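## Task

Carry the tray from the staging bench over to the work bench. Place the sample tube (its cap has an orange dot) in the middle hole of one centrifuge rotor adapter. Place the water blank (white dot) whose volume equals the sample's in the middle hole of the adapter across from it; each blank's cap is marked with its volume in mL. All remaining tubes from the tray go into the green rack. Every tube must be pushed fully down, and every rotor bucket must hang vertically. A tube touching the floor means failure. The bottles on the tray must finish upright on it. The tray must finish resting on the work bench with nothing overhanging the edge. Any number of robots may be used. At the end, open the grippers and back away. A robot that falls or ends up leaning means failure. Anything held in place only by a robot at the end does not count.

## Robot and tools

Robots. There are two identical Hello Robot Stretch 3 robots, r1 and r2. Each has a two-wheeled base (0.33 m long, 0.34 m wide, passive omni wheel at the back), a lift on a mast and a single telescoping arm that sticks out to the robot's RIGHT, ending in a wrist and a two-finger gripper. The base only drives forward/backward or turns in place; it cannot slide sideways, so reaching further forward means driving. Turning pivots about the point between the drive wheels, 0.05 m behind the front edge. With the arm in and the wrist folded the robot sweeps a 0.28 m radius when turning.

Frames. Each robot reports in its own base frame: origin on the floor between the drive wheels, x forward, y left, z up. hand_pose is in this frame, at the point where closed fingertips meet. The odometry frame is the base frame at the scene's start. Robots do not share frames; their relative placement can only be judged from images, lidar_m, wrist_depth_mm and head_depth_mm.

execute_actions. Argument actions is a list holding zero or one action. The action is an object keyed by "r1" and/or "r2". Per robot you may give:
- base: exactly one of translate_m (metres, -1 to 1, relative drive from the base's last reported position, positive forward) or rotate_rad (radians, -3.2 to 3.2, relative turn in place, positive counter-clockwise seen from above).
- joints: absolute targets by name: lift_m 0 to 1.1 (arm height); arm_m 0 to 0.52 (extension); wrist_yaw_rad -1.345 to 4.42 (0 along the arm, positive toward the front, 3.0 folded over the base); wrist_pitch_rad -1.57 to 0.451 (0 level, negative tips fingers down); wrist_roll_rad -2.911 to 2.911; gripper_m -0.089 to 0.179 (larger is wider; actual fingertip gap is 0.007 to 0.025 smaller; zero gap below 0.007); head_pan_rad -3.953 to 1.73 (0 forward, positive left, -1.57 looks along the arm); head_tilt_rad -1.53 to 0.419 (negative looks down).
- contact_limits: {"arm_m": effort percent, 1 to 100}; the arm motion halts with contact_stop at that effort. Smaller is softer; too small halts instantly.
All motions in one action start together. An action runs at most 15 s. Out-of-range values or unknown keys reject the whole call. Anything omitted may keep pushing toward its old target. cameras picks which images come back (r1_/r2_ head_camera, nav_camera, wrist_camera, or "all"; [] for none; omitted means all). An empty actions list just reports.

wait: seconds 0 to 10; nothing new is commanded. zoom_image: camera name plus region [x0, y0, x1, y1] in pixels of that camera's latest full image, at most 504x504. finished_scene: scene number (1 or 2); ends that scene irreversibly, so only call it once the goal is met and stable.

Result lines. base_status and joint_status tell how each motion ended: done (for the base it only means the wheels turned fully, slip included), off_target (stopped short, may still push), contact_stop, time_out, torque_fault. After the last three the target is dropped. on_its_own covers uncommanded joints; its "held at" is a target, not a position. joint_positions, hand_pose, motor_effort (percent, bracket is the peak, noisy and biased), base_odometry (wheel count), turned_by_wheels and turned_by_imu, base_tilt (degrees forward/right, a few degrees of fixed bias), contact_limits, lidar_m (12 sectors of 30 degrees, counter-clockwise from straight ahead, plane 0.17 m high, misses clear objects and table tops), wrist_depth_mm and head_depth_mm (7x7 grids of median depth), and pictures (camera order of the images). A stop in one call cancels the rest of that reply's calls.

Grip and speed. Close to below the object's width to hold it; open at least 0.02 above the touch value to release. The readings do not prove you hold anything; check images. Fast base motion (0.30 m/s, 1.9 rad/s) needs lift_m under 0.30, arm_m under 0.03 and wrist_yaw_rad over 2.54; otherwise it is 0.10 m/s and 0.63 rad/s. Fold or unfold the wrist only with lift_m 0.32 to 0.95, wrist_pitch_rad -0.4 and roll near 0; once folded, lift may drop to 0.25. With yaw below -0.4 keep pitch at -0.5 or lower.

Hazards. Never let the robots press into each other; contact is not reported and a base touching another robot presses hard with further driving. Shared loads risk tipping because travel differs by up to 2.5 cm per metre. Arm pushes with the gripper above about 0.45 m can tip the robot; so can driving while the gripper is caught, or snagging furniture, especially in reverse. If tilted, reverse in small steps, free the gripper, and lower lift_m to about 0.2. A stopped arm or lift goes slack until re-commanded. Wrist, base and head push without stopping; long hard pushing switches a wrist servo off for 10 s. Avoid drops, slams and tubes on the floor. Loose objects may occasionally be nudged. Camera calibrations (K, distortion, T_world_to_cam) are given per camera and are slightly off.

Each tool is called after ">>>" as name([rows], argument=value, ...), one row to a line, values as JSON.

## Session

>>> execute_actions(actions=[])

Scene clock: 0.00 s.
r1.base_odometry: x=+0.000 y=+0.000 heading=+0.000 (m, m, rad; r1's odometry frame)
r1.turned_by_wheels: +0.000 (rad since the last result)
r1.turned_by_imu: +0.000 (rad since the last result)
r1.base_tilt: forward=-1.6 right=+0.5 (deg)
r1.lidar_m: 4.17 1.06 0.72 0.67 0.68 0.87 1.92 2.73 1.66 3.24 1.59 2.61
r1.head_depth_mm: 1812 2490 - - - 3770 2450 / 1800 2626 - - - 3745 2443 / 1795 2600 - - - 3819 2473 / 1769 2567 - - - 3908 2462 / 1756 2534 - - - 3990 2508 / 1749 2517 - - - - 2545 / 1737 2483 3560 3644 3507 3267 2570
r1.base_status: not commanded
r1.joint_positions: lift_m=+0.378 arm_m=+0.002 wrist_yaw_rad=+3.123 wrist_pitch_rad=-0.445 wrist_roll_rad=+0.001 gripper_m=+0.037 head_pan_rad=-0.012 head_tilt_rad=-0.022
r1.joint_status: not commanded
r1.motor_effort: left_wheel=-1 right_wheel=+0 lift_m=+35 arm_m=+0 wrist_yaw_rad=+1 wrist_pitch_rad=+7 wrist_roll_rad=+0 gripper_m=+0 head_pan_rad=+0 head_tilt_rad=+3 (%)
r1.hand_pose: x=-0.0172 y=+0.0741 z=+0.3848 quat_wxyz=(+0.163, +0.691, +0.150, +0.688) (m; r1's base frame)
r1.wrist_depth_mm: 603 630 - 644 663 694 700 / 660 678 - 715 725 755 773 / 728 755 - 786 825 842 868 / 776 799 795 835 857 887 901 / 677 689 687 696 730 727 730 / 589 581 - 590 611 613 606 / 510 520 - - 523 527 530
r2.base_odometry: x=+0.000 y=+0.000 heading=+0.000 (m, m, rad; r2's odometry frame)
r2.turned_by_wheels: +0.000 (rad since the last result)
r2.turned_by_imu: +0.000 (rad since the last result)
r2.base_tilt: forward=-0.1 right=-2.0 (deg)
r2.lidar_m: 3.49 1.36 0.92 0.85 0.86 1.09 2.39 1.91 1.34 1.93 2.13 1.63
r2.head_depth_mm: 1787 2673 - - 2981 2824 2224 / 1801 2692 - - - 3262 2213 / 1822 2711 - - - 3307 2182 / 1831 2735 - - - 3275 2169 / 1846 2795 - - - 3187 2147 / 1863 2837 - - - 3187 2136 / 1881 2863 3515 3597 3803 3154 2120
r2.base_status: not commanded
r2.joint_positions: lift_m=+0.515 arm_m=+0.000 wrist_yaw_rad=+3.135 wrist_pitch_rad=-0.475 wrist_roll_rad=+0.019 gripper_m=+0.037 head_pan_rad=+0.001 head_tilt_rad=+0.011
r2.joint_status: not commanded
r2.motor_effort: left_wheel=+0 right_wheel=+0 lift_m=+38 arm_m=+0 wrist_yaw_rad=+0 wrist_pitch_rad=+7 wrist_roll_rad=+1 gripper_m=+1 head_pan_rad=+1 head_tilt_rad=+1 (%)
r2.hand_pose: x=-0.0199 y=+0.0717 z=+0.5152 quat_wxyz=(+0.171, +0.694, +0.163, +0.680) (m; r2's base frame)
r2.wrist_depth_mm: 743 755 - 809 871 915 926 / 774 805 - 897 925 949 - / 882 918 - 986 - - - / 924 971 - - - - - / 865 901 884 881 862 883 878 / 755 751 764 786 778 781 748 / 657 648 648 660 648 654 680
pictures: r1_head_camera (sideways: a quarter turn clockwise sets it upright), r1_nav_camera (sideways: a quarter turn counterclockwise sets it upright), r1_wrist_camera, r2_head_camera (sideways: a quarter turn clockwise sets it upright), r2_nav_camera (sideways: a quarter turn counterclockwise sets it upright), r2_wrist_camera
Images, in order (width x height): r1_head_camera 896x504, r1_nav_camera 672x504, r1_wrist_camera 644x364, r2_head_camera 896x504, r2_nav_camera 672x504, r2_wrist_camera 644x364.

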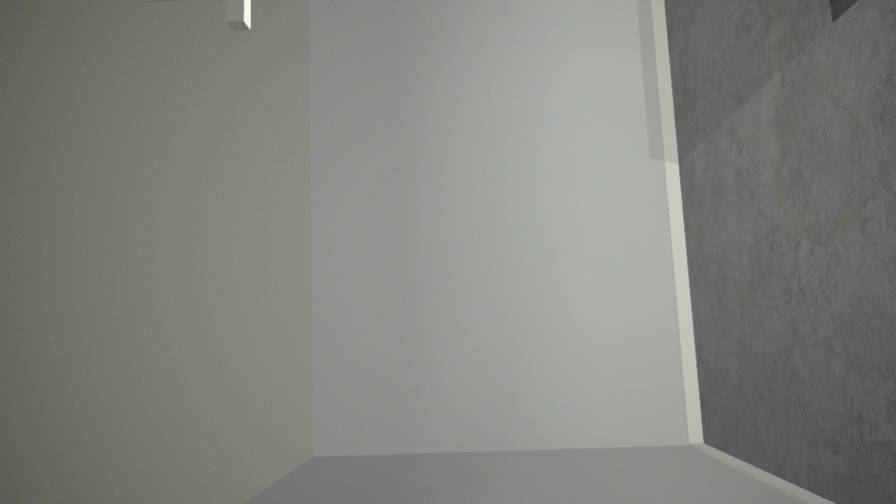

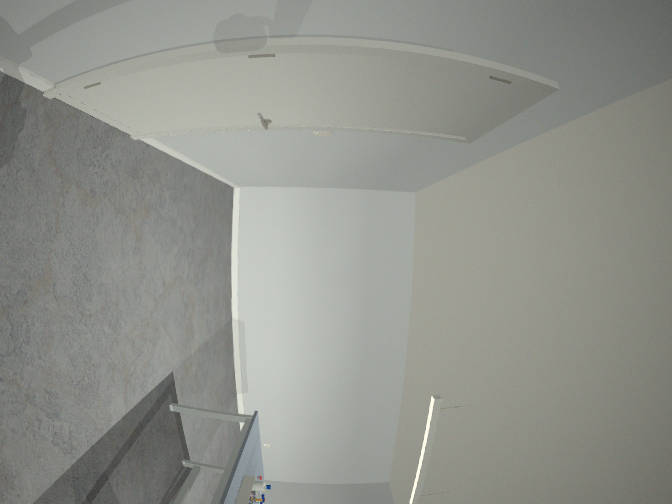

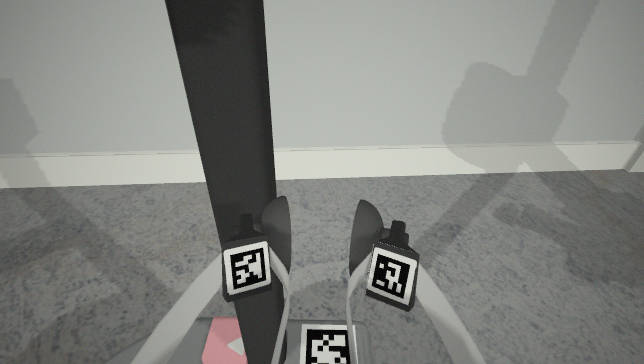

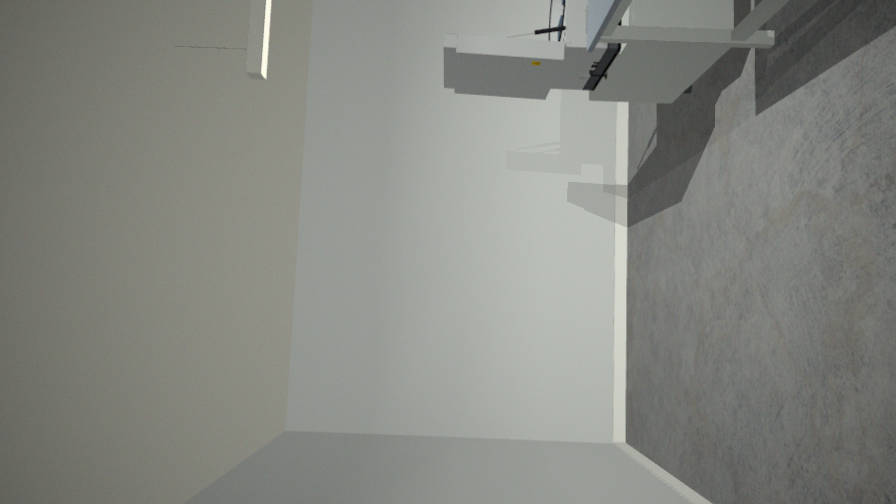

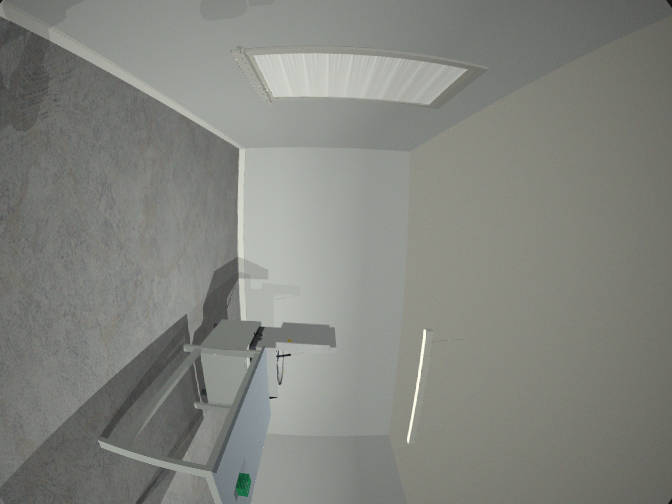

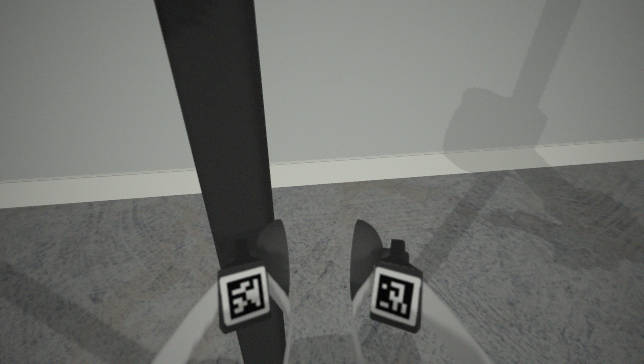

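>>> execute_actions([
  {"r1":{"joints":{"head_pan_rad":-1.1,"head_tilt_rad":-0.4}},"r2":{"joints":{"head_pan_rad":-1.1,"head_tilt_rad":-0.4}}},
], cameras=["r1_head_camera","r1_nav_camera","r2_head_camera","r2_nav_camera"])

Scene clock: 3.13 s.
r1.base_odometry: x=+0.000 y=+0.000 heading=+0.000 (m, m, rad; r1's odometry frame)
r1.turned_by_wheels: +0.000 (rad since the last result)
r1.turned_by_imu: +0.000 (rad since the last result)
r1.base_tilt: forward=-1.7 right=+0.6 (deg)
r1.lidar_m: 4.18 1.06 0.72 0.67 0.68 0.87 1.92 2.74 1.66 3.23 1.59 2.62
r1.head_depth_mm: 3496 3607 3834 3686 2547 1879 1486 / 3565 3732 3965 - 2594 1892 1495 / 3668 3867 - - 2598 1894 1500 / 3804 - - 3720 2474 1909 1493 / 3947 - - 2087 2460 1847 1508 / - - - 1907 2500 1923 1513 / - - - 2010 2650 1933 1520
r1.base_status: not commanded
r1.joint_positions: lift_m=+0.378 arm_m=+0.002 wrist_yaw_rad=+3.123 wrist_pitch_rad=-0.445 wrist_roll_rad=+0.001 gripper_m=+0.037 head_pan_rad=-1.093 head_tilt_rad=-0.395
r1.joint_status: all done
r1.motor_effort: left_wheel=-1(1) right_wheel=+0(1) lift_m=+35(35) arm_m=+0(1) wrist_yaw_rad=+1(0) wrist_pitch_rad=+7(7) wrist_roll_rad=+0(1) gripper_m=-1(0) head_pan_rad=-2(40) head_tilt_rad=-4(37) (%)
r1.hand_pose: x=-0.0172 y=+0.0741 z=+0.3848 quat_wxyz=(+0.163, +0.691, +0.150, +0.688) (m; r1's base frame)
r1.wrist_depth_mm: 609 614 - 658 676 685 702 / 659 681 - 709 741 766 781 / 716 754 - 794 810 843 878 / 786 797 801 838 857 885 877 / 679 686 705 711 726 719 732 / 574 583 - 592 607 610 619 / 509 531 - - 518 533 533
r2.base_odometry: x=+0.000 y=+0.000 heading=+0.000 (m, m, rad; r2's odometry frame)
r2.turned_by_wheels: +0.000 (rad since the last result)
r2.turned_by_imu: +0.000 (rad since the last result)
r2.base_tilt: forward=+0.0 right=-2.1 (deg)
r2.lidar_m: 3.49 1.36 0.92 0.85 0.86 1.09 2.38 1.90 1.34 1.93 2.14 1.62
r2.head_depth_mm: 3262 3464 3682 3228 2303 1725 1385 / 3357 3647 3890 3228 2291 1714 1386 / 3525 3758 - 3345 2272 1708 1373 / 3715 3927 - 3341 2255 1697 1367 / 3847 - - 3128 2244 1682 1359 / - - - 3097 2218 1689 1355 / - - - 1689 2014 1676 1354
r2.base_status: not commanded
r2.joint_positions: lift_m=+0.515 arm_m=+0.000 wrist_yaw_rad=+3.135 wrist_pitch_rad=-0.475 wrist_roll_rad=+0.019 gripper_m=+0.037 head_pan_rad=-1.093 head_tilt_rad=-0.394
r2.joint_status: all done
r2.motor_effort: left_wheel=+0(0) right_wheel=+0(0) lift_m=+38(38) arm_m=-1(0) wrist_yaw_rad=+0(1) wrist_pitch_rad=+7(7) wrist_roll_rad=+1(0) gripper_m=+1(1) head_pan_rad=-2(38) head_tilt_rad=-3(21) (%)
r2.hand_pose: x=-0.0199 y=+0.0717 z=+0.5152 quat_wxyz=(+0.171, +0.694, +0.163, +0.680) (m; r2's base frame)
r2.wrist_depth_mm: 721 760 - 805 850 923 930 / 814 835 - 891 913 984 - / 865 868 - 977 - - - / 929 964 - - - - - / 876 888 855 905 902 902 882 / 757 742 780 739 795 757 788 / 648 655 648 657 639 684 668
pictures: r1_head_camera (sideways: a quarter turn clockwise sets it upright), r1_nav_camera (sideways: a quarter turn counterclockwise sets it upright), r2_head_camera (sideways: a quarter turn clockwise sets it upright), r2_nav_camera (sideways: a quarter turn counterclockwise sets it upright)
camera_calibration (this result's frames):
r1_head_camera: T_world_to_cam=[[-0.114718, 0.31752, -0.941287, 1.24749], [0.909481, 0.414728, 0.0290562, -0.0446778], [0.399604, -0.852749, -0.336355, 0.394814], [0, 0, 0, 1]] pos_world=[0.0259739, -0.040895, 1.30834]
r1_nav_camera: T_world_to_cam=[[0.193453, -0.307441, 0.931695, -1.17771], [-0.861228, -0.508096, 0.0111595, 0.0379742], [0.46996, -0.804561, -0.36307, 0.421362], [0, 0, 0, 1]] pos_world=[0.0625116, -0.00376937, 1.24982]
r2_head_camera: T_world_to_cam=[[-0.21199, 0.317205, -0.92436, 1.22189], [0.872249, 0.487974, -0.032585, 0.0436491], [0.440728, -0.81318, -0.380127, 0.447625], [0, 0, 0, 1]] pos_world=[0.0236743, -0.0448887, 1.30104]
r2_nav_camera: T_world_to_cam=[[0.170166, -0.293113, 0.940812, -1.18153], [-0.89971, -0.435652, 0.0270031, 0.0311695], [0.401952, -0.851053, -0.33785, 0.406756], [0, 0, 0, 1]] pos_world=[0.0656033, 0.0134286, 1.24818]
Images, in order (width x height): r1_head_camera 896x504, r1_nav_camera 672x504, r2_head_camera 896x504, r2_nav_camera 672x504.

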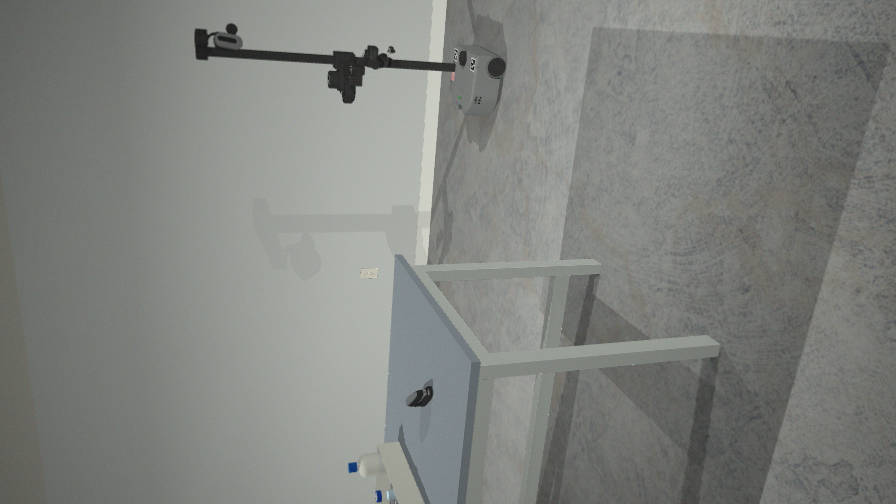

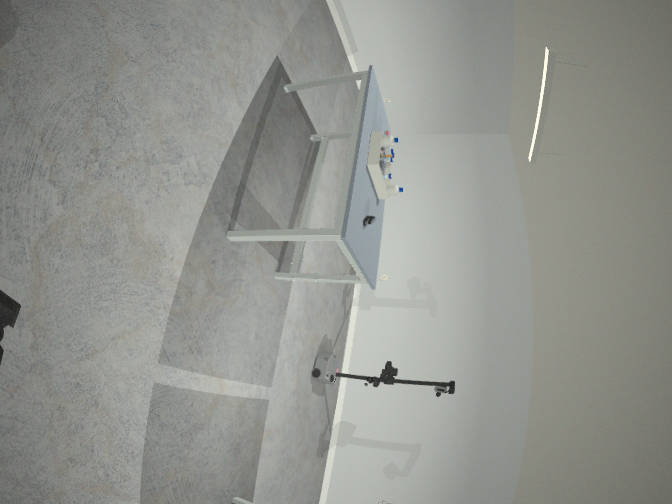

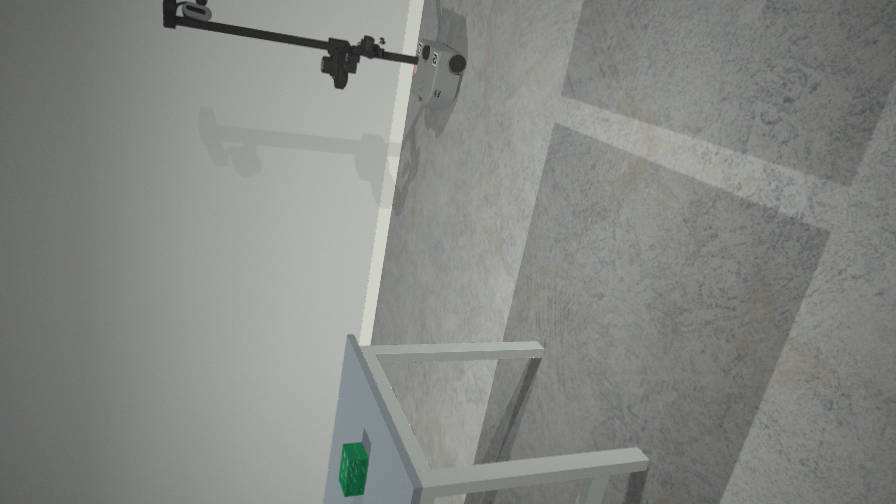

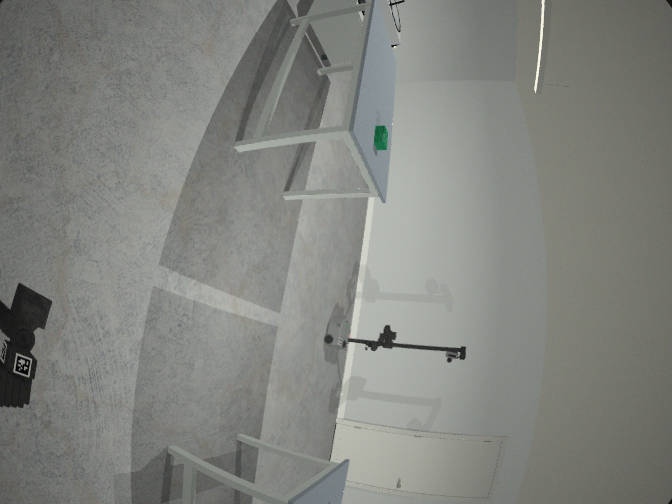

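>>> execute_actions([
  {"r1":{"base":{"rotate_rad":-0.45},"joints":{"lift_m":0.27,"head_pan_rad":-1.57,"head_tilt_rad":-0.7}},"r2":{"base":{"rotate_rad":-0.2},"joints":{"lift_m":0.27,"head_pan_rad":-1.3,"head_tilt_rad":-0.6}}},
], cameras=[])

>>> execute_actions([
  {"r1":{"base":{"translate_m":0.85}},"r2":{"base":{"translate_m":1}}},
], cameras=[])

>>> execute_actions([
  {"r1":{"base":{"translate_m":0.85}},"r2":{"base":{"translate_m":1}}},
], cameras=[])

>>> execute_actions([
  {"r1":{"base":{"rotate_rad":0.53}},"r2":{"base":{"rotate_rad":0.33}}},
], cameras=["r1_head_camera","r1_nav_camera","r2_head_camera","r2_nav_camera"])

Scene clock: 16.77 s.
r1.base_odometry: x=+0.000 y=+0.000 heading=-0.450 (m, m, rad; r1's odometry frame)
r1.turned_by_wheels: -0.450 (rad since the last result)
r1.turned_by_imu: -0.455 (rad since the last result)
r1.base_tilt: forward=-1.7 right=+0.6 (deg)
r1.lidar_m: 2.62 2.89 0.98 0.70 0.68 0.69 0.93 2.37 2.74 1.66 3.24 1.59
r1.head_depth_mm: - 2348 2999 2215 1733 1437 1222 / - 2150 2920 2210 1745 1435 1222 / - 1978 2903 2216 1748 1430 1227 / - 1946 2716 2140 1752 1442 1222 / - 2186 2757 2217 1749 1441 1227 / 3766 - 3070 2243 1761 1440 1232 / 3577 3940 3052 2238 1758 1443 1229
r1.base_status: done
r1.joint_positions: lift_m=+0.270 arm_m=+0.002 wrist_yaw_rad=+3.123 wrist_pitch_rad=-0.446 wrist_roll_rad=+0.001 gripper_m=+0.037 head_pan_rad=-1.563 head_tilt_rad=-0.692
r1.joint_status: all done
r1.motor_effort: left_wheel=+1(6) right_wheel=-1(5) lift_m=+29(28) arm_m=+0(0) wrist_yaw_rad=+0(0) wrist_pitch_rad=+7(7) wrist_roll_rad=+1(0) gripper_m=-1(1) head_pan_rad=-3(25) head_tilt_rad=-5(33) (%)
r1.hand_pose: x=-0.0172 y=+0.0740 z=+0.2766 quat_wxyz=(+0.163, +0.691, +0.150, +0.688) (m; r1's base frame)
r1.wrist_depth_mm: 511 560 - 744 865 - - / 547 612 - 847 995 - - / 585 652 - 829 873 893 913 / 601 657 665 672 676 698 700 / 538 537 549 558 567 561 574 / 468 - - - 484 478 488 / - - - - 417 414 422
r2.base_odometry: x=+0.000 y=+0.000 heading=-0.200 (m, m, rad; r2's odometry frame)
r2.turned_by_wheels: -0.200 (rad since the last result)
r2.turned_by_imu: -0.198 (rad since the last result)
r2.base_tilt: forward=-0.1 right=-1.9 (deg)
r2.lidar_m: 2.21 1.85 1.01 0.85 0.85 0.96 1.59 4.14 1.41 1.34 3.20 1.62
r2.head_depth_mm: 3341 3601 2862 2337 1688 1451 1222 / 3336 3714 3402 2219 1786 1453 1219 / 3367 3700 3350 2318 1777 1441 1215 / 3365 3723 3290 2302 1763 1442 1210 / 3321 3685 3234 2261 1747 1427 1205 / 3327 3697 3251 2271 1750 1422 1205 / 3292 3707 3190 2274 1750 1416 1200
r2.base_status: done
r2.joint_positions: lift_m=+0.270 arm_m=+0.000 wrist_yaw_rad=+3.135 wrist_pitch_rad=-0.475 wrist_roll_rad=+0.019 gripper_m=+0.037 head_pan_rad=-1.293 head_tilt_rad=-0.592
r2.joint_status: all done
r2.motor_effort: left_wheel=+4(10) right_wheel=-3(5) lift_m=+31(32) arm_m=+0(0) wrist_yaw_rad=+1(0) wrist_pitch_rad=+7(7) wrist_roll_rad=+1(1) gripper_m=+1(0) head_pan_rad=-2(16) head_tilt_rad=-3(13) (%)
r2.hand_pose: x=-0.0199 y=+0.0717 z=+0.2702 quat_wxyz=(+0.171, +0.694, +0.163, +0.680) (m; r2's base frame)
r2.wrist_depth_mm: 669 731 - 848 920 - - / 733 782 - 952 - - - / 741 793 - 870 885 859 873 / 651 645 - 664 678 683 686 / 546 550 549 546 559 555 557 / 465 489 - - 491 473 473 / - - - - 394 404 414
pictures: none
No camera images: the call's "cameras" was empty. Leave "cameras" out to get every camera's image.

Scene clock: 21.70 s.
r1.base_odometry: x=+0.765 y=-0.370 heading=-0.450 (m, m, rad; r1's odometry frame)
r1.turned_by_wheels: +0.000 (rad since the last result)
r1.turned_by_imu: +0.003 (rad since the last result)
r1.base_tilt: forward=-1.6 right=+0.7 (deg)
r1.lidar_m: 1.76 3.61 1.62 1.15 1.11 1.15 1.55 3.86 1.91 2.30 0.93 1.62
r1.head_depth_mm: - 3841 2862 2208 1738 1433 1222 / - - 2733 2218 1745 1437 1226 / - - 3051 2209 1747 1440 1224 / 3814 - 2926 2202 1742 1443 1228 / 3514 3824 2918 2230 1752 1448 1223 / 3382 3649 3103 2233 1751 1441 1228 / 3158 3461 3072 2255 1758 1449 1231
r1.base_status: done
r1.joint_positions: lift_m=+0.270 arm_m=+0.002 wrist_yaw_rad=+3.123 wrist_pitch_rad=-0.446 wrist_roll_rad=+0.001 gripper_m=+0.037 head_pan_rad=-1.563 head_tilt_rad=-0.692
r1.joint_status: not commanded
r1.motor_effort: left_wheel=+1(9) right_wheel=-2(5) lift_m=+30(29) arm_m=+0(0) wrist_yaw_rad=+0(0) wrist_pitch_rad=+7(7) wrist_roll_rad=+0(0) gripper_m=-1(1) head_pan_rad=-2(3) head_tilt_rad=-5(5) (%)
r1.hand_pose: x=-0.0172 y=+0.0740 z=+0.2766 quat_wxyz=(+0.163, +0.691, +0.150, +0.688) (m; r1's base frame)
r1.wrist_depth_mm: 837 917 - - - - - / 905 990 - - - - - / 794 820 - 863 881 880 920 / 653 661 659 666 674 696 709 / 540 541 549 550 567 556 576 / 472 - - - 486 481 486 / - - - - 415 421 420
r2.base_odometry: x=+0.980 y=-0.198 heading=-0.200 (m, m, rad; r2's odometry frame)
r2.turned_by_wheels: +0.000 (rad since the last result)
r2.turned_by_imu: -0.001 (rad since the last result)
r2.base_tilt: forward=+0.1 right=-2.0 (deg)
r2.lidar_m: 1.65 2.51 1.37 1.15 1.15 1.30 2.15 1.95 1.81 2.89 0.90 1.00
r2.head_depth_mm: 3116 3428 3389 2358 1788 1452 1223 / 3114 3439 3339 2342 1780 1447 1222 / 3076 3435 3349 2305 1777 1446 1213 / 3073 3425 3300 2307 1768 1429 1213 / 3075 3424 1660 2036 1694 1397 1206 / 3062 3472 1316 1058 1691 1357 1205 / 3059 3410 1232 1057 1744 1347 1197
r2.base_status: done
r2.joint_positions: lift_m=+0.270 arm_m=+0.000 wrist_yaw_rad=+3.135 wrist_pitch_rad=-0.475 wrist_roll_rad=+0.019 gripper_m=+0.037 head_pan_rad=-1.293 head_tilt_rad=-0.592
r2.joint_status: not commanded
r2.motor_effort: left_wheel=+4(17) right_wheel=-3(5) lift_m=+31(31) arm_m=+0(0) wrist_yaw_rad=+0(0) wrist_pitch_rad=+7(7) wrist_roll_rad=+0(1) gripper_m=+1(1) head_pan_rad=-3(2) head_tilt_rad=-2(3) (%)
r2.hand_pose: x=-0.0199 y=+0.0717 z=+0.2702 quat_wxyz=(+0.171, +0.694, +0.163, +0.680) (m; r2's base frame)
r2.wrist_depth_mm: 882 944 - - - - - / 944 - - - - - - / 877 842 - 857 861 860 885 / 673 675 - 686 702 689 685 / 552 556 555 547 562 555 570 / 463 498 - - 487 472 472 / - - - - 400 410 416
pictures: none
No camera images: the call's "cameras" was empty. Leave "cameras" out to get every camera's image.

Scene clock: 26.63 s.
r1.base_odometry: x=+1.531 y=-0.739 heading=-0.450 (m, m, rad; r1's odometry frame)
r1.turned_by_wheels: +0.000 (rad since the last result)
r1.turned_by_imu: +0.003 (rad since the last result)
r1.base_tilt: forward=-1.6 right=+0.6 (deg)
r1.lidar_m: 0.91 2.87 2.26 1.63 1.55 1.59 2.17 2.45 0.78 1.18 1.13 1.17
r1.head_depth_mm: - - 3020 1976 1690 1429 1224 / 3734 - 2998 907 1076 1316 1223 / 3505 3841 3052 912 1599 1435 1225 / 3302 3673 1250 909 762 1436 1230 / 3093 3460 1253 916 719 1436 1226 / 2931 3212 1264 917 720 1377 1228 / 2807 3045 3073 916 721 643 1236
r1.base_status: done
r1.joint_positions: lift_m=+0.270 arm_m=+0.002 wrist_yaw_rad=+3.123 wrist_pitch_rad=-0.446 wrist_roll_rad=+0.001 gripper_m=+0.037 head_pan_rad=-1.563 head_tilt_rad=-0.692
r1.joint_status: not commanded
r1.motor_effort: left_wheel=+1(9) right_wheel=-2(4) lift_m=+29(30) arm_m=+0(0) wrist_yaw_rad=+0(1) wrist_pitch_rad=+7(7) wrist_roll_rad=+0(0) gripper_m=-1(0) head_pan_rad=-3(3) head_tilt_rad=-4(6) (%)
r1.hand_pose: x=-0.0172 y=+0.0740 z=+0.2766 quat_wxyz=(+0.163, +0.691, +0.150, +0.688) (m; r1's base frame)
r1.wrist_depth_mm: - - - - - - - / - - - - - - - / 813 824 - 852 876 896 916 / 645 665 651 674 693 696 699 / 535 542 547 558 577 572 574 / 475 - - - 488 484 481 / - - - - 413 417 422
r2.base_odometry: x=+1.960 y=-0.397 heading=-0.200 (m, m, rad; r2's odometry frame)
r2.turned_by_wheels: +0.000 (rad since the last result)
r2.turned_by_imu: -0.001 (rad since the last result)
r2.base_tilt: forward=-0.1 right=-1.9 (deg)
r2.lidar_m: 1.22 2.72 1.73 1.46 1.45 1.64 2.72 2.59 0.70 0.59 0.59 0.66
r2.head_depth_mm: 2787 3125 3359 955 785 1450 1169 / 2841 3150 3345 950 780 1441 1166 / 2844 3157 3347 941 776 1445 1160 / 2808 3156 1340 935 772 1442 1152 / 2839 3128 1329 933 772 1430 1156 / 2817 3157 1324 926 786 1417 1151 / 2825 3141 1304 919 782 1415 1126
r2.base_status: done
r2.joint_positions: lift_m=+0.270 arm_m=+0.000 wrist_yaw_rad=+3.135 wrist_pitch_rad=-0.475 wrist_roll_rad=+0.019 gripper_m=+0.037 head_pan_rad=-1.293 head_tilt_rad=-0.592
r2.joint_status: not commanded
r2.motor_effort: left_wheel=+3(17) right_wheel=-3(4) lift_m=+31(31) arm_m=+0(0) wrist_yaw_rad=+0(0) wrist_pitch_rad=+7(7) wrist_roll_rad=+0(1) gripper_m=+0(1) head_pan_rad=-3(2) head_tilt_rad=-4(4) (%)
r2.hand_pose: x=-0.0199 y=+0.0717 z=+0.2702 quat_wxyz=(+0.171, +0.694, +0.163, +0.680) (m; r2's base frame)
r2.wrist_depth_mm: - - - - - - - / - - - - - - - / 843 839 - 863 860 872 901 / 655 660 - 678 683 686 690 / 534 542 541 554 552 569 562 / 463 497 - - 485 480 476 / - - - - 400 412 412
pictures: none
No camera images: the call's "cameras" was empty. Leave "cameras" out to get every camera's image.

Scene clock: 28.07 s.
r1.base_odometry: x=+1.531 y=-0.739 heading=+0.080 (m, m, rad; r1's odometry frame)
r1.turned_by_wheels: +0.530 (rad since the last result)
r1.turned_by_imu: +0.533 (rad since the last result)
r1.base_tilt: forward=-1.7 right=+0.7 (deg)
r1.lidar_m: 2.86 2.24 1.62 1.54 1.59 2.19 2.44 0.78 1.18 1.13 1.17 0.91
r1.head_depth_mm: 2815 3094 1241 902 713 1395 1226 / 2768 3094 1242 909 713 1398 1225 / 2782 3066 1240 911 716 1405 1224 / 2783 3076 1008 876 718 1364 1228 / 2745 3088 3056 876 721 1373 1225 / 2728 3018 3062 757 720 1370 1230 / 2716 3008 3033 781 721 1377 1235
r1.base_status: done
r1.joint_positions: lift_m=+0.270 arm_m=+0.002 wrist_yaw_rad=+3.123 wrist_pitch_rad=-0.446 wrist_roll_rad=+0.001 gripper_m=+0.037 head_pan_rad=-1.563 head_tilt_rad=-0.692
r1.joint_status: not commanded
r1.motor_effort: left_wheel=-2(8) right_wheel=+1(5) lift_m=+30(30) arm_m=+0(0) wrist_yaw_rad=+0(0) wrist_pitch_rad=+7(7) wrist_roll_rad=+0(0) gripper_m=+0(1) head_pan_rad=-3(2) head_tilt_rad=-4(6) (%)
r1.hand_pose: x=-0.0172 y=+0.0740 z=+0.2766 quat_wxyz=(+0.163, +0.691, +0.150, +0.688) (m; r1's base frame)
r1.wrist_depth_mm: - - - - - - - / - - - - - - - / 815 848 - 853 887 887 901 / 649 652 660 675 686 684 716 / 539 535 547 558 575 564 575 / 464 - - - 484 481 484 / - - - - 412 417 417
r2.base_odometry: x=+1.960 y=-0.397 heading=+0.130 (m, m, rad; r2's odometry frame)
r2.turned_by_wheels: +0.330 (rad since the last result)
r2.turned_by_imu: +0.326 (rad since the last result)
r2.base_tilt: forward=+0.0 right=-1.9 (deg)
r2.lidar_m: 2.72 2.02 1.50 1.45 1.51 2.10 2.60 0.82 0.61 0.59 0.61 0.85
r2.head_depth_mm: 2701 2952 3176 955 734 1459 1227 / 2786 3085 3256 951 752 1453 1162 / 2871 3184 1355 944 777 1443 1166 / 2939 3292 1342 940 801 1436 1159 / 3097 3437 1330 933 1603 1434 1178 / 3162 3584 1323 926 1644 1427 1199 / 3305 3784 1477 922 1498 1292 1205
r2.base_status: done
r2.joint_positions: lift_m=+0.270 arm_m=+0.000 wrist_yaw_rad=+3.135 wrist_pitch_rad=-0.475 wrist_roll_rad=+0.019 gripper_m=+0.037 head_pan_rad=-1.293 head_tilt_rad=-0.593
r2.joint_status: not commanded
r2.motor_effort: left_wheel=-3(13) right_wheel=+2(6) lift_m=+31(31) arm_m=+0(0) wrist_yaw_rad=+0(0) wrist_pitch_rad=+7(7) wrist_roll_rad=+1(0) gripper_m=+1(0) head_pan_rad=-2(2) head_tilt_rad=-3(2) (%)
r2.hand_pose: x=-0.0199 y=+0.0717 z=+0.2702 quat_wxyz=(+0.171, +0.694, +0.163, +0.680) (m; r2's base frame)
r2.wrist_depth_mm: - - - - - - - / - - - - - - - / 837 860 - 839 893 850 889 / 668 642 - 678 670 683 709 / 536 548 541 559 558 554 562 / 469 503 - - 492 477 473 / - - - - 402 414 411
pictures: r1_head_camera (sideways: a quarter turn clockwise sets it upright), r1_nav_camera (sideways: a quarter turn counterclockwise sets it upright), r2_head_camera (sideways: a quarter turn clockwise sets it upright), r2_nav_camera (sideways: a quarter turn counterclockwise sets it upright)
camera_calibration (this result's frames):
r1_head_camera: T_world_to_cam=[[0.0396523, 0.596086, -0.801941, 1.06479], [0.998721, -0.0488274, 0.0130886, -0.0244259], [-0.0313547, -0.801434, -0.59726, 0.736931], [0, 0, 0, 1]] pos_world=[0.00527945, -0.0452992, 1.29436]
r1_nav_camera: T_world_to_cam=[[0.0350683, -0.618781, 0.784781, -0.98514], [-0.997971, -0.06344, -0.00542609, 0.060402], [0.0531441, -0.782998, -0.61975, 0.757883], [0, 0, 0, 1]] pos_world=[0.0545497, -0.0123328, 1.24314]
r2_head_camera: T_world_to_cam=[[-0.192542, 0.521056, -0.831522, 1.10068], [0.950311, 0.310246, -0.0256391, 0.0341225], [0.244617, -0.79514, -0.5549, 0.676236], [0, 0, 0, 1]] pos_world=[0.0140814, -0.046399, 1.29136]
r2_nav_camera: T_world_to_cam=[[0.157455, -0.493009, 0.855658, -1.07036], [-0.966796, -0.253562, 0.0318101, 0.0253281], [0.20128, -0.832255, -0.516563, 0.640534], [0, 0, 0, 1]] pos_world=[0.0640935, 0.0118154, 1.24593]
Images, in order (width x height): r1_head_camera 896x504, r1_nav_camera 672x504, r2_head_camera 896x504, r2_nav_camera 672x504.

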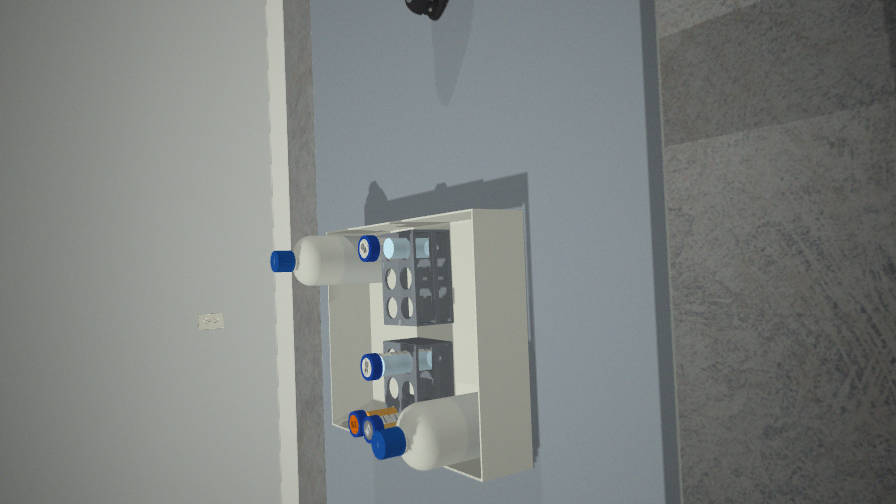

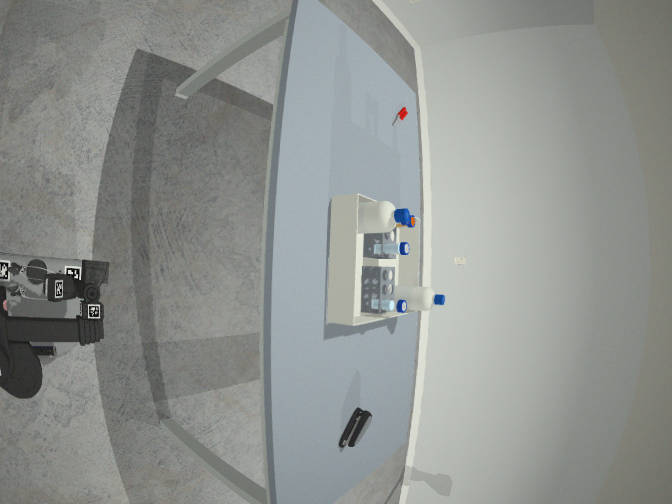

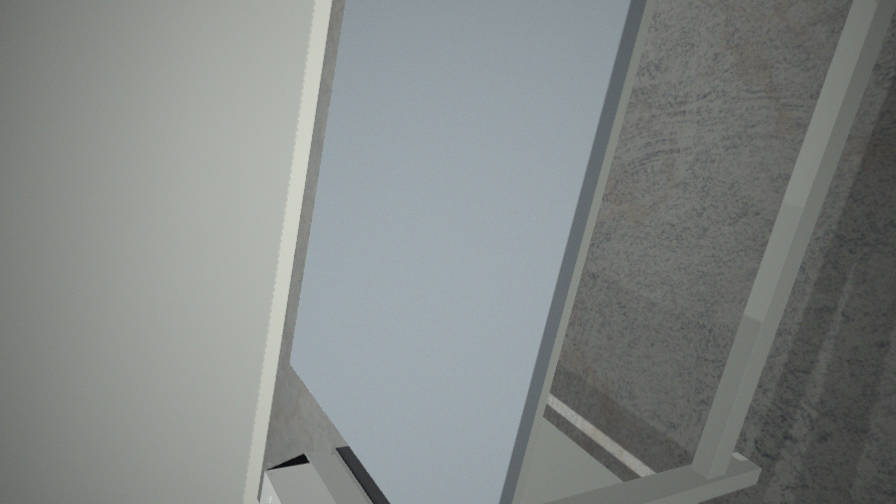

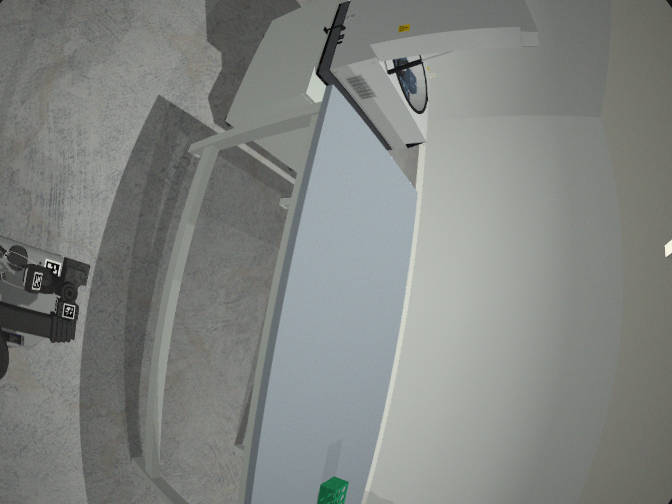

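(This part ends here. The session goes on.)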